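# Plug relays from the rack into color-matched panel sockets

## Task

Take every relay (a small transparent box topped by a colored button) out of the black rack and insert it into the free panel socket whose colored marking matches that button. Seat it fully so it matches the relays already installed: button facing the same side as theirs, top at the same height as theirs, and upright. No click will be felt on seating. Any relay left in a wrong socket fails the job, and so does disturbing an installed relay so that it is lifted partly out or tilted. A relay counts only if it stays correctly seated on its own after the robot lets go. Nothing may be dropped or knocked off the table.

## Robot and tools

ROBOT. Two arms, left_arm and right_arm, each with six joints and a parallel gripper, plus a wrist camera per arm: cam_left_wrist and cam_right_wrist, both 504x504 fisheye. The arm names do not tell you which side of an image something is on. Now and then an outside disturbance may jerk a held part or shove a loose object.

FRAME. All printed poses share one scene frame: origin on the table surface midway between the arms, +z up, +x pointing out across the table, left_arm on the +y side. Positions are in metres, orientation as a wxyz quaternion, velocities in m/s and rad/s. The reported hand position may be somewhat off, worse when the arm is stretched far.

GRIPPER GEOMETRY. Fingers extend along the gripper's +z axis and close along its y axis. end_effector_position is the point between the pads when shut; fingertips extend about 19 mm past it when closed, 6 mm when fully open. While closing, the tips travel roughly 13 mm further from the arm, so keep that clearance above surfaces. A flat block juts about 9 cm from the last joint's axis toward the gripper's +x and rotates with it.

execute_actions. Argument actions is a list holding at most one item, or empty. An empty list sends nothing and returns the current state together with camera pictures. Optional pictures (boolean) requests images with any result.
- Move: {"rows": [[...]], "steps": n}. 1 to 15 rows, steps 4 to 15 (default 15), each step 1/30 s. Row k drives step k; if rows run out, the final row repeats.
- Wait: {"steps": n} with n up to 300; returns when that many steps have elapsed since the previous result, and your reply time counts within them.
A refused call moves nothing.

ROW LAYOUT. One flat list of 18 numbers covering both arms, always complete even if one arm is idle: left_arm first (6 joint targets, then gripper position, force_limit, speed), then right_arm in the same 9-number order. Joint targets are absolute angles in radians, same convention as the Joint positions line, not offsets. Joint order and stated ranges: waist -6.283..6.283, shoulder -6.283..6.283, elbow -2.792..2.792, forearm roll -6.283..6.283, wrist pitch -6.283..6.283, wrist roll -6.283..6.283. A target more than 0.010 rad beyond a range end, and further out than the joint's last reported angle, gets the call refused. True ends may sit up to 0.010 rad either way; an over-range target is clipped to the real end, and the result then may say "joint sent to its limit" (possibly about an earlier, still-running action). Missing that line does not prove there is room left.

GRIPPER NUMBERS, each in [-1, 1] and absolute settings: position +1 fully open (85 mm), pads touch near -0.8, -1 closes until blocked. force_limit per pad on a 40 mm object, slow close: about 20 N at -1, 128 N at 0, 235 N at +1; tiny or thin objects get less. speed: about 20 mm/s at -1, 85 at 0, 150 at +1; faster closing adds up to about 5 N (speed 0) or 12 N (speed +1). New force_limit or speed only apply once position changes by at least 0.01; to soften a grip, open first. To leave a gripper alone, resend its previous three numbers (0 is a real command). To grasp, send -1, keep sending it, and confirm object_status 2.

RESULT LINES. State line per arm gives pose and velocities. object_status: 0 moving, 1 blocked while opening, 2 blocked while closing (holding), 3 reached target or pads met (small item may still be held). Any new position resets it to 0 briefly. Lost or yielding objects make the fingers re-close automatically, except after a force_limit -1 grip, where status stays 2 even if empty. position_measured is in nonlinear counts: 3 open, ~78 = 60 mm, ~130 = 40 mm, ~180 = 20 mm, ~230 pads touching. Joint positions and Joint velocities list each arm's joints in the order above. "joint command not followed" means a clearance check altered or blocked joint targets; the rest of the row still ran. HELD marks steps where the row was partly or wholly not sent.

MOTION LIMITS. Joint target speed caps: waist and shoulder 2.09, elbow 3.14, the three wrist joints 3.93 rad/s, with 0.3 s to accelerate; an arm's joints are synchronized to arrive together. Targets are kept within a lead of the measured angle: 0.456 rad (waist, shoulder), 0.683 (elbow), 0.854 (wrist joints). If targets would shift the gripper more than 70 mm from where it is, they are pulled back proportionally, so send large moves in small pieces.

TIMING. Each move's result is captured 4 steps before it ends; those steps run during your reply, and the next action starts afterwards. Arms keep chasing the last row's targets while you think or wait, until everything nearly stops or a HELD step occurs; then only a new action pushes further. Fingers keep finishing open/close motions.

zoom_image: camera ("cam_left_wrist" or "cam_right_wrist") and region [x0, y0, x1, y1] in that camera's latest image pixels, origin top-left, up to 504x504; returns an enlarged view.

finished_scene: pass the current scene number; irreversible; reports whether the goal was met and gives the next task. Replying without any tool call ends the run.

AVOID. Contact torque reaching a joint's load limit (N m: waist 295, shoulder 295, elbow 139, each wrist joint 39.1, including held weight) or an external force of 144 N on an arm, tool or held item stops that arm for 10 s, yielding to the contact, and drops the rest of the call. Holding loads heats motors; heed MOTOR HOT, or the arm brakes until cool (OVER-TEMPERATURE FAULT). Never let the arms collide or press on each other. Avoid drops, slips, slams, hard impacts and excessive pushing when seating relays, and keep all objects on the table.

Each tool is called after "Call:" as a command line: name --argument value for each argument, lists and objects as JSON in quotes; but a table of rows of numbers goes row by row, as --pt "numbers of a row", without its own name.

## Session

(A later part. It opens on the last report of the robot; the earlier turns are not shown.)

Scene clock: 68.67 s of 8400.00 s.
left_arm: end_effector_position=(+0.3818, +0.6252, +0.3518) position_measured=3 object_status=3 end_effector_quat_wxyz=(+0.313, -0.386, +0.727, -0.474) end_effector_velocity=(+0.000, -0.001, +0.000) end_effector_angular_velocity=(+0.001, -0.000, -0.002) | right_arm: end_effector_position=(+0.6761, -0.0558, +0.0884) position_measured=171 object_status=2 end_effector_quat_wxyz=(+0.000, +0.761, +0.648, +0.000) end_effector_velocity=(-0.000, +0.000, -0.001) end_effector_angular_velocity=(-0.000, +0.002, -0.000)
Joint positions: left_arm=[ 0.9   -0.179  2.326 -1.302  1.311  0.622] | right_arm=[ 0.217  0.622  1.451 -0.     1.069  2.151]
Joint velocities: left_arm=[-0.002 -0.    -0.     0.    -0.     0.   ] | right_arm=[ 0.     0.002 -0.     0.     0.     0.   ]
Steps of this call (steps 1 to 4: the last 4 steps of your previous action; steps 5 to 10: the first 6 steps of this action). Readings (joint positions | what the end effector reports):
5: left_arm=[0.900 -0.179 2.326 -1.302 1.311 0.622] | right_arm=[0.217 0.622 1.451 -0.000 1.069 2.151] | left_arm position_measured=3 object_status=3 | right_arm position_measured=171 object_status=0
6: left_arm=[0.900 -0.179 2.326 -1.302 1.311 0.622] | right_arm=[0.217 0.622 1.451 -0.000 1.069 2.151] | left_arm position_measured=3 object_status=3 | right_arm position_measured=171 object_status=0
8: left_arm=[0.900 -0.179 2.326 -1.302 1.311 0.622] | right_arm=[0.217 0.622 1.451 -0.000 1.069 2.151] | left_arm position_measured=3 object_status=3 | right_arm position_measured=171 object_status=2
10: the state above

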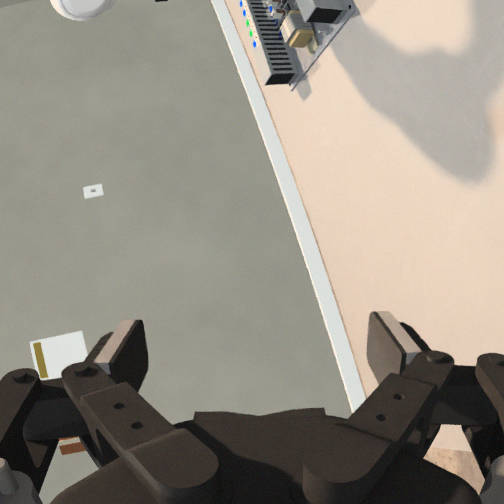

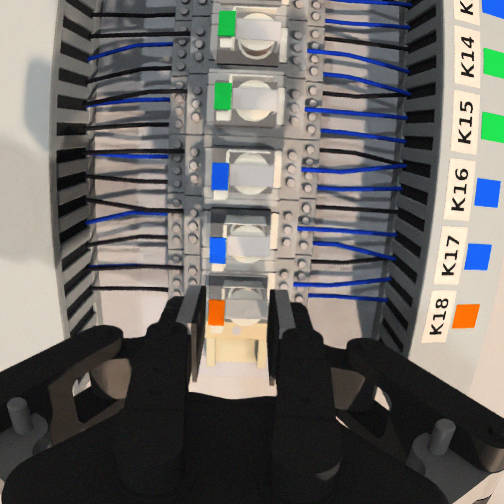

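Call:
execute_actions --actions '[{"rows":[[0.9,-0.179,2.326,-1.302,1.311,0.622,1,0,0,0.2166,0.6215,1.4504,0,1.0696,2.1512,-1,-0.3,0.3],[0.9,-0.179,2.326,-1.302,1.311,0.622,1,0,0,0.2166,0.6211,1.45,0,1.0704,2.1512,-1,-0.3,0.3],[0.9,-0.179,2.326,-1.302,1.311,0.622,1,0,0,0.2166,0.6207,1.4497,0,1.0711,2.1512,-1,-0.3,0.3],[0.9,-0.179,2.326,-1.302,1.311,0.622,1,0,0,0.2166,0.6203,1.4493,0,1.0719,2.1512,-1,-0.3,0.3],[0.9,-0.179,2.326,-1.302,1.311,0.622,1,0,0,0.2166,0.6195,1.4486,0,1.0734,2.1512,-1,-0.3,0.3],[0.9,-0.179,2.326,-1.302,1.311,0.622,1,0,0,0.2166,0.6187,1.4479,0,1.0749,2.1512,-1,-0.3,0.3],[0.9,-0.179,2.326,-1.302,1.311,0.622,1,0,0,0.2166,0.6179,1.4472,0,1.0764,2.1512,-1,-0.3,0.3],[0.9,-0.179,2.326,-1.302,1.311,0.622,1,0,0,0.2166,0.6171,1.4465,0,1.0779,2.1512,-1,-0.3,0.3],[0.9,-0.179,2.326,-1.302,1.311,0.622,1,0,0,0.2166,0.6163,1.4458,0,1.0794,2.1512,-1,-0.3,0.3],[0.9,-0.179,2.326,-1.302,1.311,0.622,1,0,0,0.2166,0.6155,1.4451,0,1.0809,2.1512,-1,-0.3,0.3]],"steps":15}]' --pictures true

Scene clock: 69.40 s of 8400.00 s.
left_arm: end_effector_position=(+0.3818, +0.6252, +0.3518) position_measured=3 object_status=3 end_effector_quat_wxyz=(+0.313, -0.386, +0.727, -0.474) end_effector_velocity=(-0.000, +0.000, -0.000) end_effector_angular_velocity=(-0.000, +0.000, +0.000) | right_arm: end_effector_position=(+0.6760, -0.0559, +0.0958) position_measured=171 object_status=2 end_effector_quat_wxyz=(-0.000, +0.761, +0.648, -0.000) end_effector_velocity=(+0.001, +0.000, +0.024) end_effector_angular_velocity=(+0.001, -0.003, +0.000)
Joint positions: left_arm=[ 0.9   -0.179  2.326 -1.302  1.311  0.622] | right_arm=[ 0.217  0.616  1.446 -0.     1.08   2.151]
Joint velocities: left_arm=[ 0.  0. -0.  0.  0. -0.] | right_arm=[-0.    -0.02  -0.016 -0.     0.032  0.   ]
Steps of this call (steps 1 to 4: the last 4 steps of your previous action; steps 5 to 11: the robot went on to your last target; steps 12 to 22: the first 11 steps of this action). Readings (joint positions | what the end effector reports):
12: left_arm=[0.900 -0.179 2.326 -1.302 1.311 0.622] | right_arm=[0.217 0.622 1.451 -0.000 1.069 2.151] | left_arm position_measured=3 object_status=3 | right_arm position_measured=171 object_status=2
13: left_arm=[0.900 -0.179 2.326 -1.302 1.311 0.622] | right_arm=[0.217 0.622 1.451 -0.000 1.069 2.151] | left_arm position_measured=3 object_status=3 | right_arm position_measured=171 object_status=2
15: left_arm=[0.900 -0.179 2.326 -1.302 1.311 0.622] | right_arm=[0.217 0.621 1.450 -0.000 1.071 2.151] | left_arm position_measured=3 object_status=3 | right_arm position_measured=171 object_status=2
19: left_arm=[0.900 -0.179 2.326 -1.302 1.311 0.622] | right_arm=[0.217 0.619 1.448 -0.000 1.076 2.151] | left_arm position_measured=3 object_status=3 | right_arm position_measured=171 object_status=2
22: the state above

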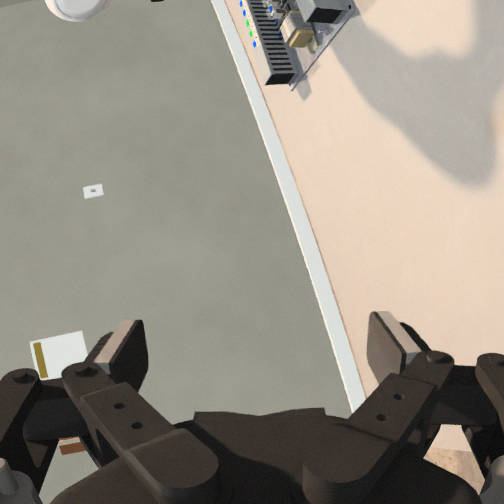

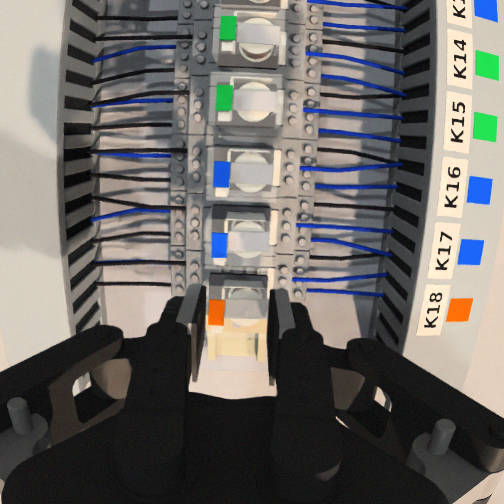

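Call:
execute_actions --actions '[{"rows":[[0.9,-0.179,2.326,-1.302,1.311,0.622,1,0,0,0.2166,0.612,1.442,0,1.0876,2.1512,-1,-0.3,0.3],[0.9,-0.179,2.326,-1.302,1.311,0.622,1,0,0,0.2166,0.607,1.437,0,1.0976,2.1512,-1,-0.3,0.3],[0.9,-0.179,2.326,-1.302,1.311,0.622,1,0,0,0.2166,0.6,1.43,0,1.1116,2.1512,-1,-0.3,0.3],[0.9,-0.179,2.326,-1.302,1.311,0.622,1,0,0,0.2166,0.588,1.4175,0,1.1361,2.1512,-1,-0.3,0.3],[0.9,-0.179,2.326,-1.302,1.311,0.622,1,0,0,0.2166,0.588,1.4175,0,1.1361,2.1512,-1,-0.3,0.3],[0.9,-0.179,2.326,-1.302,1.311,0.622,1,0,0,0.2166,0.588,1.4175,0,1.1361,2.1512,-1,-0.3,0.3],[0.9,-0.179,2.326,-1.302,1.311,0.622,1,0,0,0.2166,0.588,1.4175,0,1.1361,2.1512,-1,-0.3,0.3],[0.9,-0.179,2.326,-1.302,1.311,0.622,1,0,0,0.15,0.535,1.49,0,1.1166,2.17,-1,-0.3,0.3],[0.9,-0.179,2.326,-1.302,1.311,0.622,1,0,0,0.07,0.48,1.58,0,1.0816,2.192,-1,-0.3,0.3],[0.9,-0.179,2.326,-1.302,1.311,0.622,1,0,0,-0.0006,0.4367,1.6594,0,1.0455,2.2124,-1,-0.3,0.3]],"steps":15}]'

Call:
execute_actions --actions '[{"rows":[[0.9,-0.179,2.326,-1.302,1.311,0.622,1,0,0,-0.0006,0.4367,1.6594,0,1.0455,2.2124,-1,-0.3,0.3]],"steps":15}]' --pictures true

Scene clock: 70.27 s of 8400.00 s.
left_arm: end_effector_position=(+0.3818, +0.6252, +0.3518) position_measured=3 object_status=3 end_effector_quat_wxyz=(+0.313, -0.386, +0.727, -0.474) end_effector_velocity=(+0.000, -0.000, +0.000) end_effector_angular_velocity=(+0.001, -0.000, -0.001) | right_arm: end_effector_position=(+0.6732, -0.0877, +0.1367) position_measured=171 object_status=2 end_effector_quat_wxyz=(+0.000, +0.775, +0.632, +0.001) end_effector_velocity=(-0.056, -0.608, +0.025) end_effector_angular_velocity=(-0.002, +0.005, -0.831)
Joint positions: left_arm=[ 0.9   -0.179  2.326 -1.302  1.311  0.622] | right_arm=[0.183 0.562 1.455 0.    1.123 2.161]
Joint velocities: left_arm=[-0.001 -0.    -0.    -0.    -0.     0.   ] | right_arm=[-0.649 -0.46   0.711  0.    -0.246  0.181]
Steps of this call (steps 1 to 4: the last 4 steps of your previous action; steps 5 to 15: the robot went on to your last target; steps 16 to 26: the first 11 steps of this action). Readings (joint positions | what the end effector reports):
16: left_arm=[0.900 -0.179 2.326 -1.302 1.311 0.622] | right_arm=[0.217 0.615 1.445 0.000 1.081 2.151] | left_arm position_measured=3 object_status=3 | right_arm position_measured=171 object_status=2
17: left_arm=[0.900 -0.179 2.326 -1.302 1.311 0.622] | right_arm=[0.217 0.614 1.444 0.000 1.085 2.151] | left_arm position_measured=3 object_status=3 | right_arm position_measured=171 object_status=2
19: left_arm=[0.900 -0.179 2.326 -1.302 1.311 0.622] | right_arm=[0.217 0.605 1.435 0.000 1.101 2.151] | left_arm position_measured=3 object_status=3 | right_arm position_measured=171 object_status=2
23: left_arm=[0.900 -0.179 2.326 -1.302 1.311 0.622] | right_arm=[0.217 0.588 1.418 0.000 1.136 2.151] | left_arm position_measured=3 object_status=3 | right_arm position_measured=171 object_status=2
26: the state above

Scene clock: 70.77 s of 8400.00 s.
left_arm: end_effector_position=(+0.3818, +0.6252, +0.3518) position_measured=3 object_status=3 end_effector_quat_wxyz=(+0.313, -0.386, +0.727, -0.474) end_effector_velocity=(+0.000, -0.001, +0.000) end_effector_angular_velocity=(-0.000, -0.000, -0.003) | right_arm: end_effector_position=(+0.6365, -0.2504, +0.1349) position_measured=171 object_status=2 end_effector_quat_wxyz=(+0.000, +0.844, +0.537, +0.000) end_effector_velocity=(-0.000, -0.001, -0.000) end_effector_angular_velocity=(+0.000, +0.001, -0.002)
Joint positions: left_arm=[ 0.9   -0.179  2.326 -1.302  1.311  0.622] | right_arm=[-0.     0.437  1.659 -0.     1.046  2.212]
Joint velocities: left_arm=[-0.002 -0.001  0.     0.     0.001 -0.   ] | right_arm=[-0.002 -0.     0.001  0.    -0.     0.   ]
Steps of this call (steps 1 to 4: the last 4 steps of your previous action; steps 5 to 15: the first 11 steps of this action). Readings (joint positions | what the end effector reports):
5: left_arm=[0.900 -0.179 2.326 -1.302 1.311 0.622] | right_arm=[0.081 0.492 1.569 0.000 1.080 2.189] | left_arm position_measured=3 object_status=3 | right_arm position_measured=171 object_status=2
6: left_arm=[0.900 -0.179 2.326 -1.302 1.311 0.622] | right_arm=[0.061 0.479 1.591 0.000 1.072 2.195] | left_arm position_measured=3 object_status=3 | right_arm position_measured=171 object_status=2
8: left_arm=[0.900 -0.179 2.326 -1.302 1.311 0.622] | right_arm=[0.022 0.452 1.634 -0.000 1.055 2.206] | left_arm position_measured=3 object_status=3 | right_arm position_measured=171 object_status=2
12: left_arm=[0.900 -0.179 2.326 -1.302 1.311 0.622] | right_arm=[-0.000 0.437 1.659 -0.000 1.046 2.212] | left_arm position_measured=3 object_status=3 | right_arm position_measured=171 object_status=2
15: the state above

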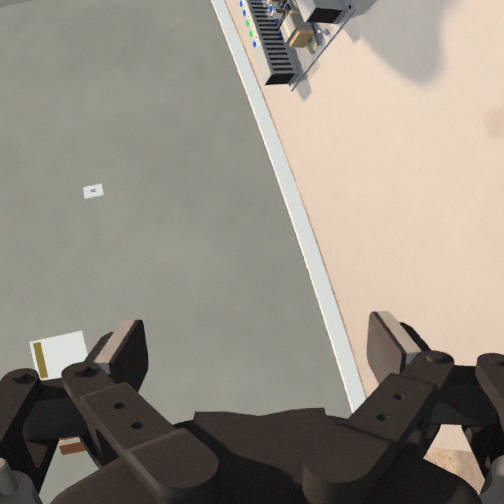

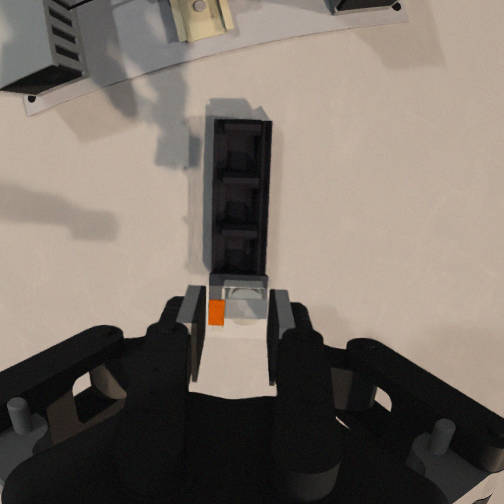

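Descend to .08, look.

Call:
execute_actions --actions '[{"rows":[[0.9,-0.179,2.326,-1.302,1.311,0.622,1,0,0,-0.0006,0.455,1.675,0,1.0116,2.2124,-1,-0.3,0.3],[0.9,-0.179,2.326,-1.302,1.311,0.622,1,0,0,-0.0006,0.455,1.675,0,1.0116,2.2124,-1,-0.3,0.3],[0.9,-0.179,2.326,-1.302,1.311,0.622,1,0,0,-0.0006,0.472,1.689,0,0.9806,2.2124,-1,-0.3,0.3],[0.9,-0.179,2.326,-1.302,1.311,0.622,1,0,0,-0.0006,0.472,1.689,0,0.9806,2.2124,-1,-0.3,0.3],[0.9,-0.179,2.326,-1.302,1.311,0.622,1,0,0,-0.0006,0.4803,1.6964,0,0.9649,2.2124,-1,-0.3,0.3]],"steps":14}]' --pictures true

Call:
zoom_image --camera "cam_right_wrist" --region '[150,170,330,350]'

Scene clock: 71.30 s of 8400.00 s.
left_arm: end_effector_position=(+0.3818, +0.6252, +0.3518) position_measured=3 object_status=3 end_effector_quat_wxyz=(+0.313, -0.386, +0.727, -0.474) end_effector_velocity=(+0.000, +0.001, +0.000) end_effector_angular_velocity=(+0.001, -0.000, +0.001) | right_arm: end_effector_position=(+0.6367, -0.2505, +0.0850) position_measured=171 object_status=2 end_effector_quat_wxyz=(+0.000, +0.844, +0.536, +0.000) end_effector_velocity=(+0.001, -0.000, -0.001) end_effector_angular_velocity=(+0.000, -0.001, -0.001)
Joint positions: left_arm=[ 0.9   -0.179  2.326 -1.302  1.311  0.622] | right_arm=[-0.001  0.48   1.696 -0.     0.965  2.212]
Joint velocities: left_arm=[-0.    -0.    -0.001 -0.    -0.001  0.   ] | right_arm=[-0.001  0.001  0.    -0.    -0.002 -0.   ]
Steps of this call (steps 1 to 4: the last 4 steps of your previous action; steps 5 to 6: the robot went on to your last target; steps 7 to 16: the first 10 steps of this action). Readings (joint positions | what the end effector reports):
7: left_arm=[0.900 -0.179 2.326 -1.302 1.311 0.622] | right_arm=[-0.001 0.437 1.660 -0.000 1.045 2.212] | left_arm position_measured=3 object_status=3 | right_arm position_measured=171 object_status=2
8: left_arm=[0.900 -0.179 2.326 -1.302 1.311 0.622] | right_arm=[-0.001 0.440 1.662 0.000 1.038 2.212] | left_arm position_measured=3 object_status=3 | right_arm position_measured=171 object_status=2
10: left_arm=[0.900 -0.179 2.326 -1.302 1.311 0.622] | right_arm=[-0.001 0.458 1.678 0.000 1.006 2.212] | left_arm position_measured=3 object_status=3 | right_arm position_measured=171 object_status=2
14: left_arm=[0.900 -0.179 2.326 -1.302 1.311 0.622] | right_arm=[-0.001 0.480 1.696 -0.000 0.966 2.212] | left_arm position_measured=3 object_status=3 | right_arm position_measured=171 object_status=2
16: the state above

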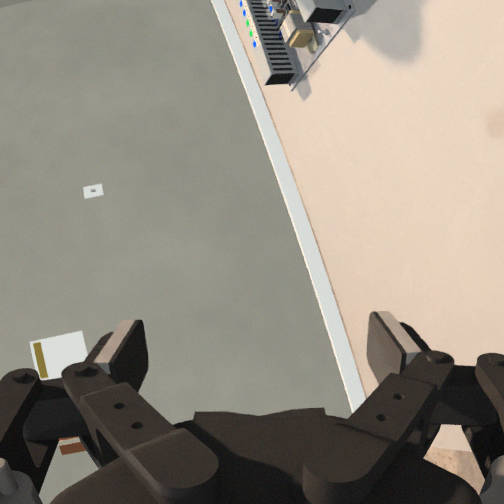

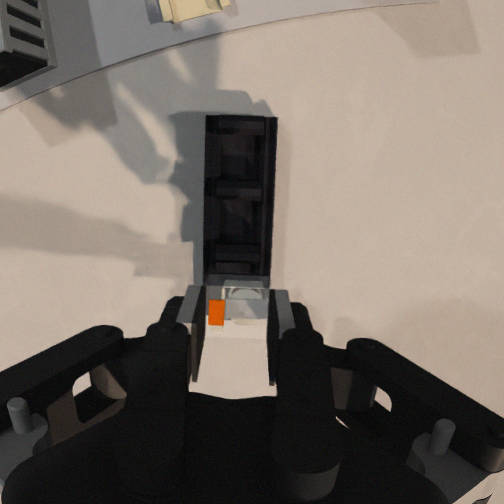

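Region (150, 170, 330, 350) of cam_right_wrist's 504x504 image, scaled by 2.800, with more detail than that image has.

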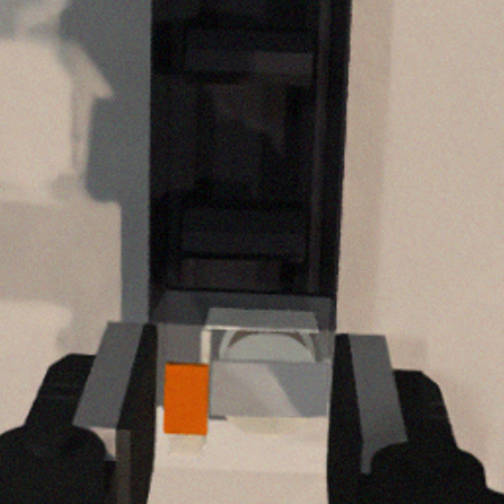

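Call:
execute_actions --actions '[{"rows":[[0.9,-0.179,2.326,-1.302,1.311,0.622,1,0,0,-0.0006,0.4815,1.6972,0,0.9629,2.2124,-1,-0.3,0.3],[0.9,-0.179,2.326,-1.302,1.311,0.622,1,0,0,-0.0006,0.4827,1.6981,0,0.9608,2.2124,-1,-0.3,0.3],[0.9,-0.179,2.326,-1.302,1.311,0.622,1,0,0,-0.0006,0.4839,1.699,0,0.9587,2.2124,-1,-0.3,0.3],[0.9,-0.179,2.326,-1.302,1.311,0.622,1,0,0,-0.0006,0.4851,1.6998,0,0.9567,2.2124,-1,-0.3,0.3],[0.9,-0.179,2.326,-1.302,1.311,0.622,1,0,0,-0.0006,0.4863,1.7007,0,0.9546,2.2124,-1,-0.3,0.3],[0.9,-0.179,2.326,-1.302,1.311,0.622,1,0,0,-0.0006,0.4875,1.7015,0,0.9526,2.2124,-1,-0.3,0.3],[0.9,-0.179,2.326,-1.302,1.311,0.622,1,0,0,-0.0006,0.4887,1.7024,0,0.9505,2.2124,-1,-0.3,0.3],[0.9,-0.179,2.326,-1.302,1.311,0.622,1,0,0,-0.0006,0.4899,1.7032,0,0.9485,2.2124,-1,-0.3,0.3],[0.9,-0.179,2.326,-1.302,1.311,0.622,1,0,0,-0.0006,0.4911,1.7041,0,0.9464,2.2124,-1,-0.3,0.3],[0.9,-0.179,2.326,-1.302,1.311,0.622,1,0,0,-0.0006,0.4923,1.7049,0,0.9444,2.2124,-1,-0.3,0.3]],"steps":15}]' --pictures true

Scene clock: 71.97 s of 8400.00 s.
left_arm: end_effector_position=(+0.3818, +0.6252, +0.3518) position_measured=3 object_status=3 end_effector_quat_wxyz=(+0.313, -0.386, +0.727, -0.474) end_effector_velocity=(-0.000, -0.000, -0.000) end_effector_angular_velocity=(-0.000, +0.000, -0.000) | right_arm: end_effector_position=(+0.6366, -0.2505, +0.0728) position_measured=171 object_status=2 end_effector_quat_wxyz=(+0.000, +0.844, +0.536, -0.000) end_effector_velocity=(-0.001, +0.000, -0.030) end_effector_angular_velocity=(-0.000, +0.002, +0.001)
Joint positions: left_arm=[ 0.9   -0.179  2.326 -1.302  1.311  0.622] | right_arm=[-0.001  0.492  1.704 -0.     0.946  2.212]
Joint velocities: left_arm=[0.    0.    0.001 0.    0.    0.001] | right_arm=[ 0.001  0.028  0.019  0.    -0.045 -0.   ]
Steps of this call (steps 1 to 4: the last 4 steps of your previous action; steps 5 to 9: the robot went on to your last target; steps 10 to 20: the first 11 steps of this action). Readings (joint positions | what the end effector reports):
10: left_arm=[0.900 -0.179 2.326 -1.302 1.311 0.622] | right_arm=[-0.001 0.480 1.696 -0.000 0.965 2.212] | left_arm position_measured=3 object_status=3 | right_arm position_measured=171 object_status=2
11: left_arm=[0.900 -0.179 2.326 -1.302 1.311 0.622] | right_arm=[-0.001 0.481 1.697 -0.000 0.964 2.212] | left_arm position_measured=3 object_status=3 | right_arm position_measured=171 object_status=2
13: left_arm=[0.900 -0.179 2.326 -1.302 1.311 0.622] | right_arm=[-0.001 0.483 1.699 -0.000 0.960 2.212] | left_arm position_measured=3 object_status=3 | right_arm position_measured=171 object_status=2
17: left_arm=[0.900 -0.179 2.326 -1.302 1.311 0.622] | right_arm=[-0.001 0.488 1.702 -0.000 0.952 2.212] | left_arm position_measured=3 object_status=3 | right_arm position_measured=171 object_status=2
20: the state above

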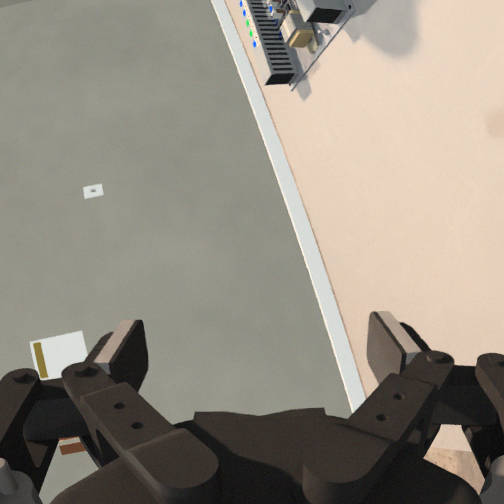

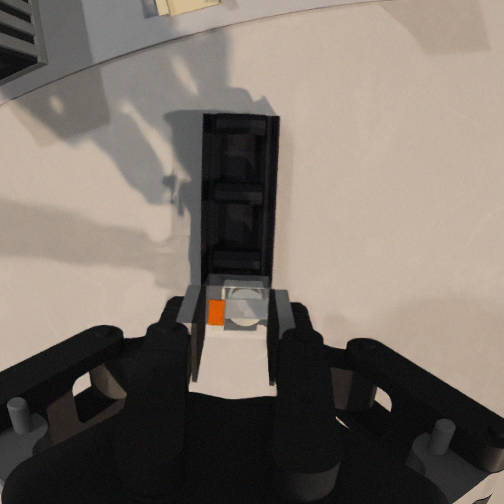

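Call:
execute_actions --actions '[{"rows":[[0.9,-0.179,2.326,-1.302,1.311,0.622,1,0,0,-0.0006,0.4928,1.7053,0,0.9435,2.2124,-1,-0.3,0.3],[0.9,-0.179,2.326,-1.302,1.311,0.622,1,0,0,-0.0006,0.4933,1.7056,0,0.9427,2.2124,-1,-0.3,0.3],[0.9,-0.179,2.326,-1.302,1.311,0.622,1,0,0,-0.0006,0.4938,1.706,0,0.9418,2.2124,-1,-0.3,0.3],[0.9,-0.179,2.326,-1.302,1.311,0.622,1,0,0,-0.0006,0.4943,1.7063,0,0.941,2.2124,-1,-0.3,0.3],[0.9,-0.179,2.326,-1.302,1.311,0.622,1,0,0,-0.0006,0.4943,1.7063,0,0.941,2.2124,-1,-0.3,0.3],[0.9,-0.179,2.326,-1.302,1.311,0.622,1,0,0,-0.0006,0.4943,1.7063,0,0.941,2.2124,-1,-0.3,0.3],[0.9,-0.179,2.326,-1.302,1.311,0.622,1,0,0,-0.0006,0.4943,1.7063,0,0.941,2.2124,-0.15,0,0]],"steps":15}]'

Call:
execute_actions --actions '[{"rows":[[0.9,-0.179,2.326,-1.302,1.311,0.622,1,0,0,-0.0006,0.4943,1.7063,0,0.941,2.2124,-0.15,0,0]],"steps":10}]' --pictures true

Call:
zoom_image --camera "cam_right_wrist" --region '[150,200,330,380]'

Scene clock: 72.73 s of 8400.00 s.
left_arm: end_effector_position=(+0.3818, +0.6252, +0.3518) position_measured=3 object_status=3 end_effector_quat_wxyz=(+0.313, -0.386, +0.727, -0.474) end_effector_velocity=(+0.000, -0.000, -0.000) end_effector_angular_velocity=(-0.001, +0.001, -0.000) | right_arm: end_effector_position=(+0.6366, -0.2505, +0.0699) position_measured=156 object_status=0 end_effector_quat_wxyz=(+0.000, +0.844, +0.536, -0.000) end_effector_velocity=(-0.000, -0.000, +0.000) end_effector_angular_velocity=(-0.000, -0.000, -0.000)
Joint positions: left_arm=[ 0.9   -0.179  2.326 -1.302  1.311  0.622] | right_arm=[-0.001  0.494  1.706 -0.     0.941  2.212]
Joint velocities: left_arm=[-0.001  0.    -0.     0.    -0.    -0.001] | right_arm=[-0. -0.  0. -0. -0. -0.]
Steps of this call (steps 1 to 4: the last 4 steps of your previous action; steps 5 to 12: the robot went on to your last target; steps 13 to 23: the first 11 steps of this action). Readings (joint positions | what the end effector reports):
13: left_arm=[0.900 -0.179 2.326 -1.302 1.311 0.622] | right_arm=[-0.001 0.492 1.705 -0.000 0.944 2.212] | left_arm position_measured=3 object_status=3 | right_arm position_measured=171 object_status=2
14: left_arm=[0.900 -0.179 2.326 -1.302 1.311 0.622] | right_arm=[-0.001 0.493 1.705 -0.000 0.944 2.212] | left_arm position_measured=3 object_status=3 | right_arm position_measured=171 object_status=2
16: left_arm=[0.900 -0.179 2.326 -1.302 1.311 0.622] | right_arm=[-0.001 0.494 1.706 -0.000 0.942 2.212] | left_arm position_measured=3 object_status=3 | right_arm position_measured=171 object_status=2
20: left_arm=[0.900 -0.179 2.326 -1.302 1.311 0.622] | right_arm=[-0.001 0.494 1.706 -0.000 0.941 2.212] | left_arm position_measured=3 object_status=3 | right_arm position_measured=171 object_status=0
23: the state above

Scene clock: 73.07 s of 8400.00 s.
left_arm: end_effector_position=(+0.3818, +0.6252, +0.3518) position_measured=3 object_status=3 end_effector_quat_wxyz=(+0.313, -0.386, +0.727, -0.474) end_effector_velocity=(-0.000, +0.001, +0.000) end_effector_angular_velocity=(+0.000, +0.000, +0.002) | right_arm: end_effector_position=(+0.6366, -0.2505, +0.0699) position_measured=148 object_status=0 end_effector_quat_wxyz=(-0.000, +0.844, +0.536, -0.000) end_effector_velocity=(-0.000, +0.000, -0.001) end_effector_angular_velocity=(-0.000, +0.001, +0.000)
Joint positions: left_arm=[ 0.9   -0.179  2.326 -1.302  1.311  0.622] | right_arm=[-0.001  0.494  1.706 -0.     0.941  2.212]
Joint velocities: left_arm=[ 0.001 -0.    -0.     0.    -0.    -0.   ] | right_arm=[ 0.     0.001  0.    -0.     0.    -0.   ]
Steps of this call (steps 1 to 4: the last 4 steps of your previous action; steps 5 to 10: the first 6 steps of this action). Readings (joint positions | what the end effector reports):
5: left_arm=[0.900 -0.179 2.326 -1.302 1.311 0.622] | right_arm=[-0.001 0.494 1.706 -0.000 0.941 2.212] | left_arm position_measured=3 object_status=3 | right_arm position_measured=149 object_status=0
6: left_arm=[0.900 -0.179 2.326 -1.302 1.311 0.622] | right_arm=[-0.001 0.494 1.706 -0.000 0.941 2.212] | left_arm position_measured=3 object_status=3 | right_arm position_measured=148 object_status=0
8: left_arm=[0.900 -0.179 2.326 -1.302 1.311 0.622] | right_arm=[-0.001 0.494 1.706 -0.000 0.941 2.212] | left_arm position_measured=3 object_status=3 | right_arm position_measured=148 object_status=0
10: the state above

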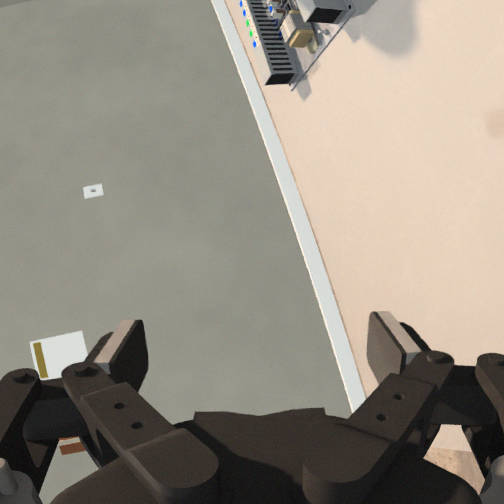

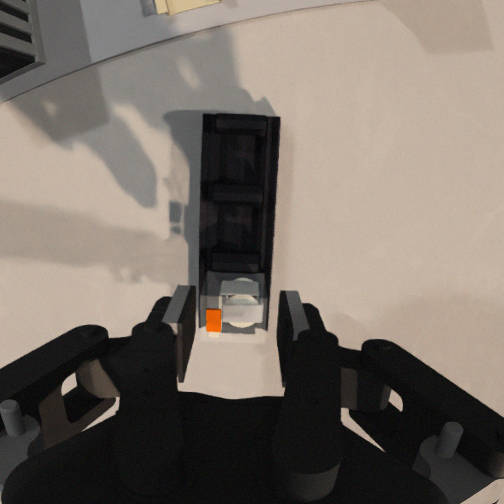

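Region (150, 200, 330, 380) of cam_right_wrist's 504x504 image, scaled by 2.800, with more detail than that image has.

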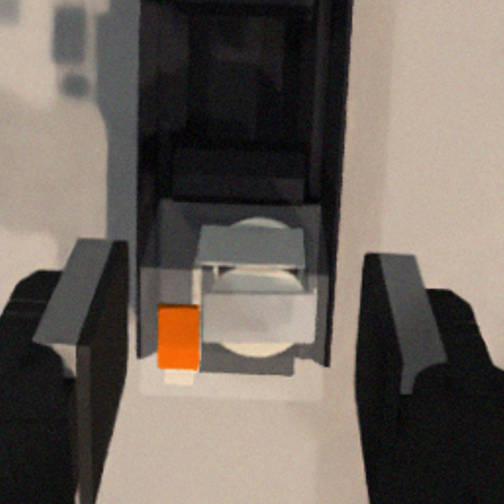

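Call:
execute_actions --actions '[{"rows":[[0.9,-0.179,2.326,-1.302,1.311,0.622,1,0,0,0.0002,0.4956,1.7099,0,0.9361,2.2132,-0.15,0,0],[0.9,-0.179,2.326,-1.302,1.311,0.622,1,0,0,0.0002,0.4956,1.7099,0,0.9361,2.2132,-0.15,0,0],[0.9,-0.179,2.326,-1.302,1.311,0.622,1,0,0,0.0002,0.4956,1.7099,0,0.9361,2.2132,-0.15,0,0],[0.9,-0.179,2.326,-1.302,1.311,0.622,1,0,0,0.0002,0.4956,1.7099,0,0.9361,2.2132,-0.15,0,0],[0.9,-0.179,2.326,-1.302,1.311,0.622,1,0,0,0.0002,0.4956,1.7099,0,0.9361,2.2132,-1,-0.3,0.3]],"steps":15}]'

Call:
execute_actions --actions '[{"rows":[[0.9,-0.179,2.326,-1.302,1.311,0.622,1,0,0,0.0002,0.4956,1.7099,0,0.9361,2.2132,-1,-0.3,0.3]],"steps":7}]' --pictures true

Call:
zoom_image --camera "cam_right_wrist" --region '[150,200,330,380]'

Scene clock: 73.80 s of 8400.00 s.
left_arm: end_effector_position=(+0.3818, +0.6252, +0.3518) position_measured=3 object_status=3 end_effector_quat_wxyz=(+0.313, -0.386, +0.727, -0.474) end_effector_velocity=(+0.000, +0.000, +0.000) end_effector_angular_velocity=(+0.002, -0.001, -0.001) | right_arm: end_effector_position=(+0.6355, -0.2501, +0.0673) position_measured=186 object_status=0 end_effector_quat_wxyz=(-0.000, +0.844, +0.536, -0.000) end_effector_velocity=(-0.000, +0.001, -0.000) end_effector_angular_velocity=(+0.000, +0.001, +0.000)
Joint positions: left_arm=[ 0.9   -0.179  2.326 -1.302  1.311  0.622] | right_arm=[0.    0.496 1.71  0.    0.936 2.213]
Joint velocities: left_arm=[-0.    -0.    -0.     0.    -0.     0.001] | right_arm=[ 0.001  0.001 -0.     0.     0.     0.   ]
Steps of this call (steps 1 to 4: the last 4 steps of your previous action; steps 5 to 11: the robot went on to your last target; steps 12 to 22: the first 11 steps of this action). Readings (joint positions | what the end effector reports):
12: left_arm=[0.900 -0.179 2.326 -1.302 1.311 0.622] | right_arm=[-0.001 0.494 1.706 0.000 0.941 2.212] | left_arm position_measured=3 object_status=3 | right_arm position_measured=148 object_status=3
13: left_arm=[0.900 -0.179 2.326 -1.302 1.311 0.622] | right_arm=[-0.000 0.495 1.708 0.000 0.938 2.213] | left_arm position_measured=3 object_status=3 | right_arm position_measured=148 object_status=3
15: left_arm=[0.900 -0.179 2.326 -1.302 1.311 0.622] | right_arm=[0.000 0.496 1.710 0.000 0.936 2.213] | left_arm position_measured=3 object_status=3 | right_arm position_measured=148 object_status=3
19: left_arm=[0.900 -0.179 2.326 -1.302 1.311 0.622] | right_arm=[0.000 0.496 1.710 0.000 0.936 2.213] | left_arm position_measured=3 object_status=3 | right_arm position_measured=160 object_status=0
22: the state above

Scene clock: 74.03 s of 8400.00 s.
left_arm: end_effector_position=(+0.3818, +0.6252, +0.3518) position_measured=3 object_status=3 end_effector_quat_wxyz=(+0.313, -0.386, +0.727, -0.474) end_effector_velocity=(-0.000, -0.000, +0.000) end_effector_angular_velocity=(-0.001, +0.000, -0.000) | right_arm: end_effector_position=(+0.6355, -0.2501, +0.0673) position_measured=231 object_status=0 end_effector_quat_wxyz=(-0.000, +0.844, +0.536, -0.000) end_effector_velocity=(-0.000, -0.001, +0.000) end_effector_angular_velocity=(+0.001, -0.000, -0.001)
Joint positions: left_arm=[ 0.9   -0.179  2.326 -1.302  1.311  0.622] | right_arm=[0.    0.496 1.71  0.    0.936 2.213]
Joint velocities: left_arm=[ 0.     0.    -0.    -0.     0.001 -0.001] | right_arm=[-0.001 -0.001  0.     0.001 -0.     0.   ]
Steps of this call (steps 1 to 4: the last 4 steps of your previous action; steps 5 to 7: the first 3 steps of this action). Readings (joint positions | what the end effector reports):
5: left_arm=[0.900 -0.179 2.326 -1.302 1.311 0.622] | right_arm=[0.000 0.496 1.710 0.000 0.936 2.213] | left_arm position_measured=3 object_status=3 | right_arm position_measured=231 object_status=0
6: left_arm=[0.900 -0.179 2.326 -1.302 1.311 0.622] | right_arm=[0.000 0.496 1.710 0.000 0.936 2.213] | left_arm position_measured=3 object_status=3 | right_arm position_measured=231 object_status=0
7: the state above

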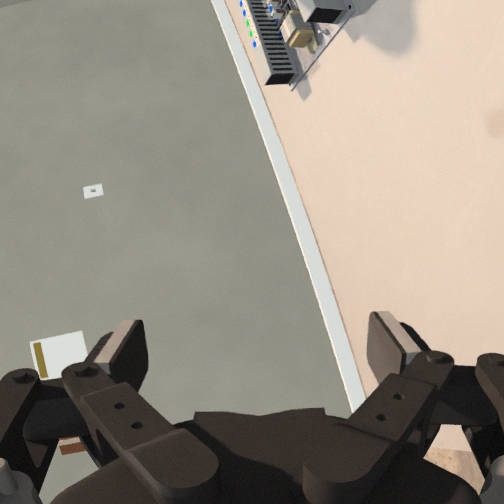

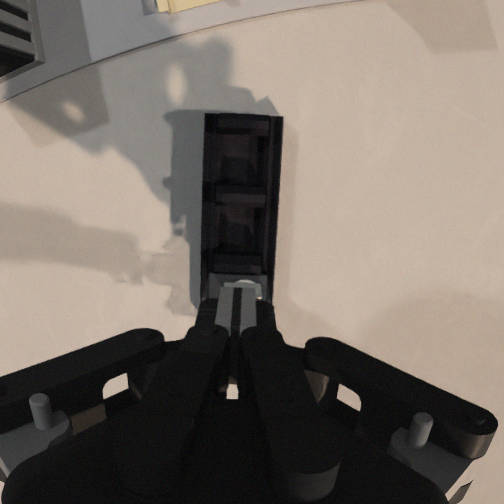

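Region (150, 200, 330, 380) of cam_right_wrist's 504x504 image, scaled by 2.800, with more detail than that image has.

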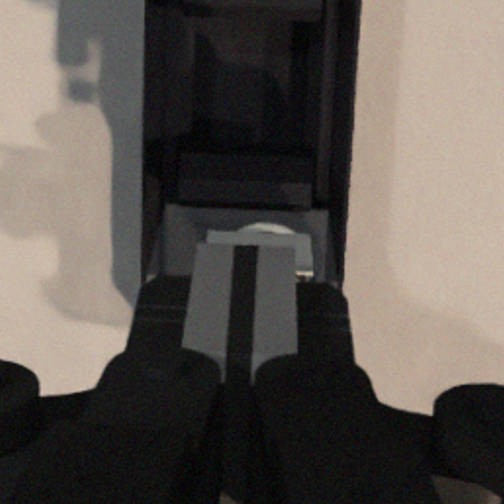

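Call:
execute_actions --actions '[{"rows":[[0.9,-0.179,2.326,-1.302,1.311,0.622,1,0,0,0.0002,0.4956,1.7099,0,0.9361,2.2132,-0.15,0,0.3]],"steps":15}]'

Call:
execute_actions --actions '[{"rows":[[0.9,-0.179,2.326,-1.302,1.311,0.622,1,0,0,0.0002,0.4956,1.7099,0,0.9361,2.2132,-0.15,0,0.3]],"steps":10}]' --pictures true

Call:
zoom_image --camera "cam_right_wrist" --region '[150,200,330,380]'

Scene clock: 74.90 s of 8400.00 s.
left_arm: end_effector_position=(+0.3818, +0.6252, +0.3518) position_measured=3 object_status=3 end_effector_quat_wxyz=(+0.313, -0.386, +0.727, -0.474) end_effector_velocity=(+0.000, -0.000, +0.000) end_effector_angular_velocity=(+0.001, -0.001, -0.003) | right_arm: end_effector_position=(+0.6355, -0.2501, +0.0673) position_measured=158 object_status=0 end_effector_quat_wxyz=(+0.000, +0.844, +0.536, +0.000) end_effector_velocity=(+0.000, +0.000, +0.001) end_effector_angular_velocity=(+0.000, -0.001, +0.000)
Joint positions: left_arm=[ 0.9   -0.179  2.326 -1.302  1.311  0.622] | right_arm=[ 0.     0.496  1.71  -0.     0.936  2.213]
Joint velocities: left_arm=[-0.001  0.001 -0.001  0.     0.001  0.002] | right_arm=[ 0.    -0.001 -0.    -0.    -0.    -0.   ]
Steps of this call (steps 1 to 4: the last 4 steps of your previous action; steps 5 to 15: the robot went on to your last target; steps 16 to 26: the first 11 steps of this action). Readings (joint positions | what the end effector reports):
16: left_arm=[0.900 -0.179 2.326 -1.302 1.311 0.622] | right_arm=[0.000 0.496 1.710 0.000 0.936 2.213] | left_arm position_measured=3 object_status=3 | right_arm position_measured=231 object_status=0
17: left_arm=[0.900 -0.179 2.326 -1.302 1.311 0.622] | right_arm=[0.000 0.496 1.710 0.000 0.936 2.213] | left_arm position_measured=3 object_status=3 | right_arm position_measured=231 object_status=0
19: left_arm=[0.900 -0.179 2.326 -1.302 1.311 0.622] | right_arm=[0.000 0.496 1.710 -0.000 0.936 2.213] | left_arm position_measured=3 object_status=3 | right_arm position_measured=220 object_status=0
23: left_arm=[0.900 -0.179 2.326 -1.302 1.311 0.622] | right_arm=[0.000 0.496 1.710 -0.000 0.936 2.213] | left_arm position_measured=3 object_status=3 | right_arm position_measured=185 object_status=0
26: the state above

Scene clock: 75.23 s of 8400.00 s.
left_arm: end_effector_position=(+0.3818, +0.6252, +0.3518) position_measured=3 object_status=3 end_effector_quat_wxyz=(+0.313, -0.386, +0.727, -0.474) end_effector_velocity=(+0.000, -0.001, -0.001) end_effector_angular_velocity=(-0.001, +0.001, -0.000) | right_arm: end_effector_position=(+0.6355, -0.2501, +0.0673) position_measured=148 object_status=0 end_effector_quat_wxyz=(+0.000, +0.844, +0.536, +0.000) end_effector_velocity=(+0.000, -0.000, +0.001) end_effector_angular_velocity=(+0.000, -0.001, -0.000)
Joint positions: left_arm=[ 0.9   -0.179  2.326 -1.302  1.311  0.622] | right_arm=[ 0.     0.496  1.71  -0.     0.936  2.213]
Joint velocities: left_arm=[-0.001  0.     0.001  0.    -0.001 -0.001] | right_arm=[-0.    -0.001 -0.     0.    -0.    -0.   ]
Steps of this call (steps 1 to 4: the last 4 steps of your previous action; steps 5 to 10: the first 6 steps of this action). Readings (joint positions | what the end effector reports):
5: left_arm=[0.900 -0.179 2.326 -1.302 1.311 0.622] | right_arm=[0.000 0.496 1.710 -0.000 0.936 2.213] | left_arm position_measured=3 object_status=3 | right_arm position_measured=149 object_status=0
6: left_arm=[0.900 -0.179 2.326 -1.302 1.311 0.622] | right_arm=[0.000 0.496 1.710 -0.000 0.936 2.213] | left_arm position_measured=3 object_status=3 | right_arm position_measured=148 object_status=0
8: left_arm=[0.900 -0.179 2.326 -1.302 1.311 0.622] | right_arm=[0.000 0.496 1.710 -0.000 0.936 2.213] | left_arm position_measured=3 object_status=3 | right_arm position_measured=148 object_status=0
10: the state above

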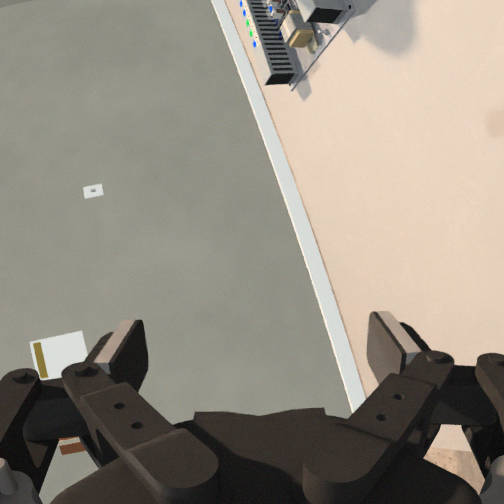

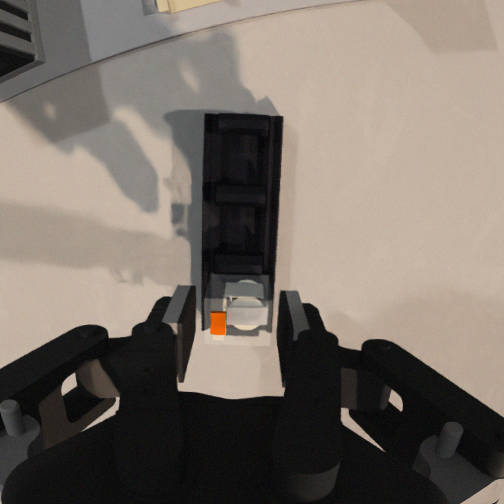

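Region (150, 200, 330, 380) of cam_right_wrist's 504x504 image, scaled by 2.800, with more detail than that image has.

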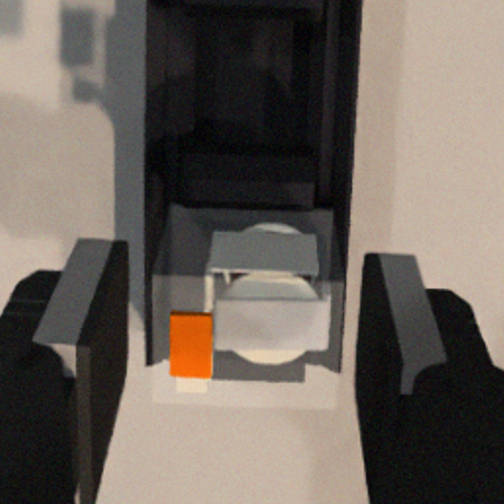

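Call:
execute_actions --actions '[{"rows":[[0.9,-0.179,2.326,-1.302,1.311,0.622,1,0,0,-0.0003,0.4999,1.7111,0,0.9306,2.2127,-0.15,0,0.3],[0.9,-0.179,2.326,-1.302,1.311,0.622,1,0,0,-0.0003,0.4999,1.7111,0,0.9306,2.2127,-0.15,0,0.3],[0.9,-0.179,2.326,-1.302,1.311,0.622,1,0,0,-0.0003,0.4999,1.7111,0,0.9306,2.2127,-0.15,0,0.3],[0.9,-0.179,2.326,-1.302,1.311,0.622,1,0,0,-0.0003,0.4999,1.7111,0,0.9306,2.2127,-0.15,0,0.3],[0.9,-0.179,2.326,-1.302,1.311,0.622,1,0,0,-0.0003,0.4999,1.7111,0,0.9306,2.2127,-1,-0.3,0.3]],"steps":15}]'

Call:
execute_actions --actions '[{"rows":[[0.9,-0.179,2.326,-1.302,1.311,0.622,1,0,0,-0.0003,0.4999,1.7111,0,0.9306,2.2127,-1,-0.3,0.3]],"steps":6}]' --pictures true

Call:
zoom_image --camera "cam_right_wrist" --region '[150,200,330,380]'

Scene clock: 76.40 s of 8400.00 s.
left_arm: end_effector_position=(+0.3818, +0.6252, +0.3518) position_measured=3 object_status=3 end_effector_quat_wxyz=(+0.313, -0.386, +0.727, -0.474) end_effector_velocity=(+0.000, +0.000, +0.000) end_effector_angular_velocity=(+0.002, -0.001, -0.001) | right_arm: end_effector_position=(+0.6361, -0.2503, +0.0636) position_measured=174 object_status=0 end_effector_quat_wxyz=(+0.000, +0.844, +0.536, -0.000) end_effector_velocity=(+0.000, -0.000, +0.000) end_effector_angular_velocity=(-0.000, -0.001, +0.001)
Joint positions: left_arm=[ 0.9   -0.179  2.326 -1.302  1.311  0.622] | right_arm=[-0.     0.5    1.711 -0.     0.931  2.213]
Joint velocities: left_arm=[-0.     0.    -0.001  0.     0.     0.001] | right_arm=[-0.    -0.    -0.    -0.    -0.    -0.001]
Steps of this call (steps 1 to 4: the last 4 steps of your previous action; steps 5 to 15: the robot went on to your last target; steps 16 to 24: nothing new was sent; steps 25 to 35: the first 11 steps of this action). Readings (joint positions | what the end effector reports):
25: left_arm=[0.900 -0.179 2.326 -1.302 1.311 0.622] | right_arm=[0.000 0.496 1.710 -0.000 0.936 2.213] | left_arm position_measured=3 object_status=3 | right_arm position_measured=148 object_status=3
26: left_arm=[0.900 -0.179 2.326 -1.302 1.311 0.622] | right_arm=[0.000 0.497 1.710 -0.000 0.934 2.213] | left_arm position_measured=3 object_status=3 | right_arm position_measured=148 object_status=3
28: left_arm=[0.900 -0.179 2.326 -1.302 1.311 0.622] | right_arm=[-0.000 0.500 1.711 -0.000 0.931 2.213] | left_arm position_measured=3 object_status=3 | right_arm position_measured=148 object_status=3
32: left_arm=[0.900 -0.179 2.326 -1.302 1.311 0.622] | right_arm=[-0.000 0.500 1.711 -0.000 0.931 2.213] | left_arm position_measured=3 object_status=3 | right_arm position_measured=160 object_status=0
35: the state above

Scene clock: 76.60 s of 8400.00 s.
left_arm: end_effector_position=(+0.3818, +0.6252, +0.3518) position_measured=3 object_status=3 end_effector_quat_wxyz=(+0.313, -0.386, +0.727, -0.474) end_effector_velocity=(-0.000, -0.000, +0.000) end_effector_angular_velocity=(+0.000, -0.001, -0.000) | right_arm: end_effector_position=(+0.6361, -0.2503, +0.0636) position_measured=174 object_status=2 end_effector_quat_wxyz=(+0.000, +0.844, +0.536, +0.000) end_effector_velocity=(+0.000, +0.000, +0.001) end_effector_angular_velocity=(+0.000, -0.001, +0.000)
Joint positions: left_arm=[ 0.9   -0.179  2.326 -1.302  1.311  0.622] | right_arm=[-0.     0.5    1.711 -0.     0.931  2.213]
Joint velocities: left_arm=[ 0.    -0.     0.    -0.     0.001  0.001] | right_arm=[ 0.    -0.001  0.     0.    -0.    -0.   ]
Steps of this call (steps 1 to 4: the last 4 steps of your previous action; steps 5 to 6: the first 2 steps of this action). Readings (joint positions | what the end effector reports):
5: left_arm=[0.900 -0.179 2.326 -1.302 1.311 0.622] | right_arm=[-0.000 0.500 1.711 -0.000 0.931 2.213] | left_arm position_measured=3 object_status=3 | right_arm position_measured=174 object_status=2
6: the state above

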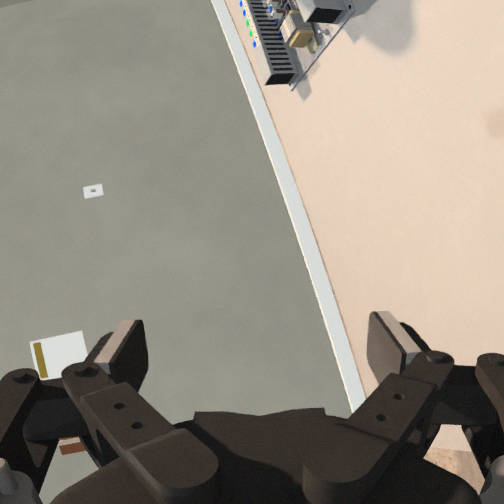

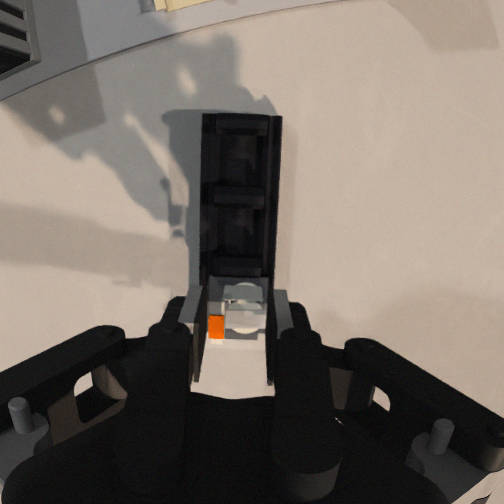

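Region (150, 200, 330, 380) of cam_right_wrist's 504x504 image, scaled by 2.800, with more detail than that image has.

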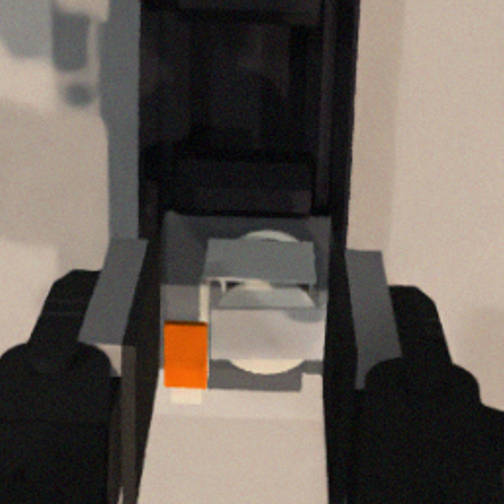

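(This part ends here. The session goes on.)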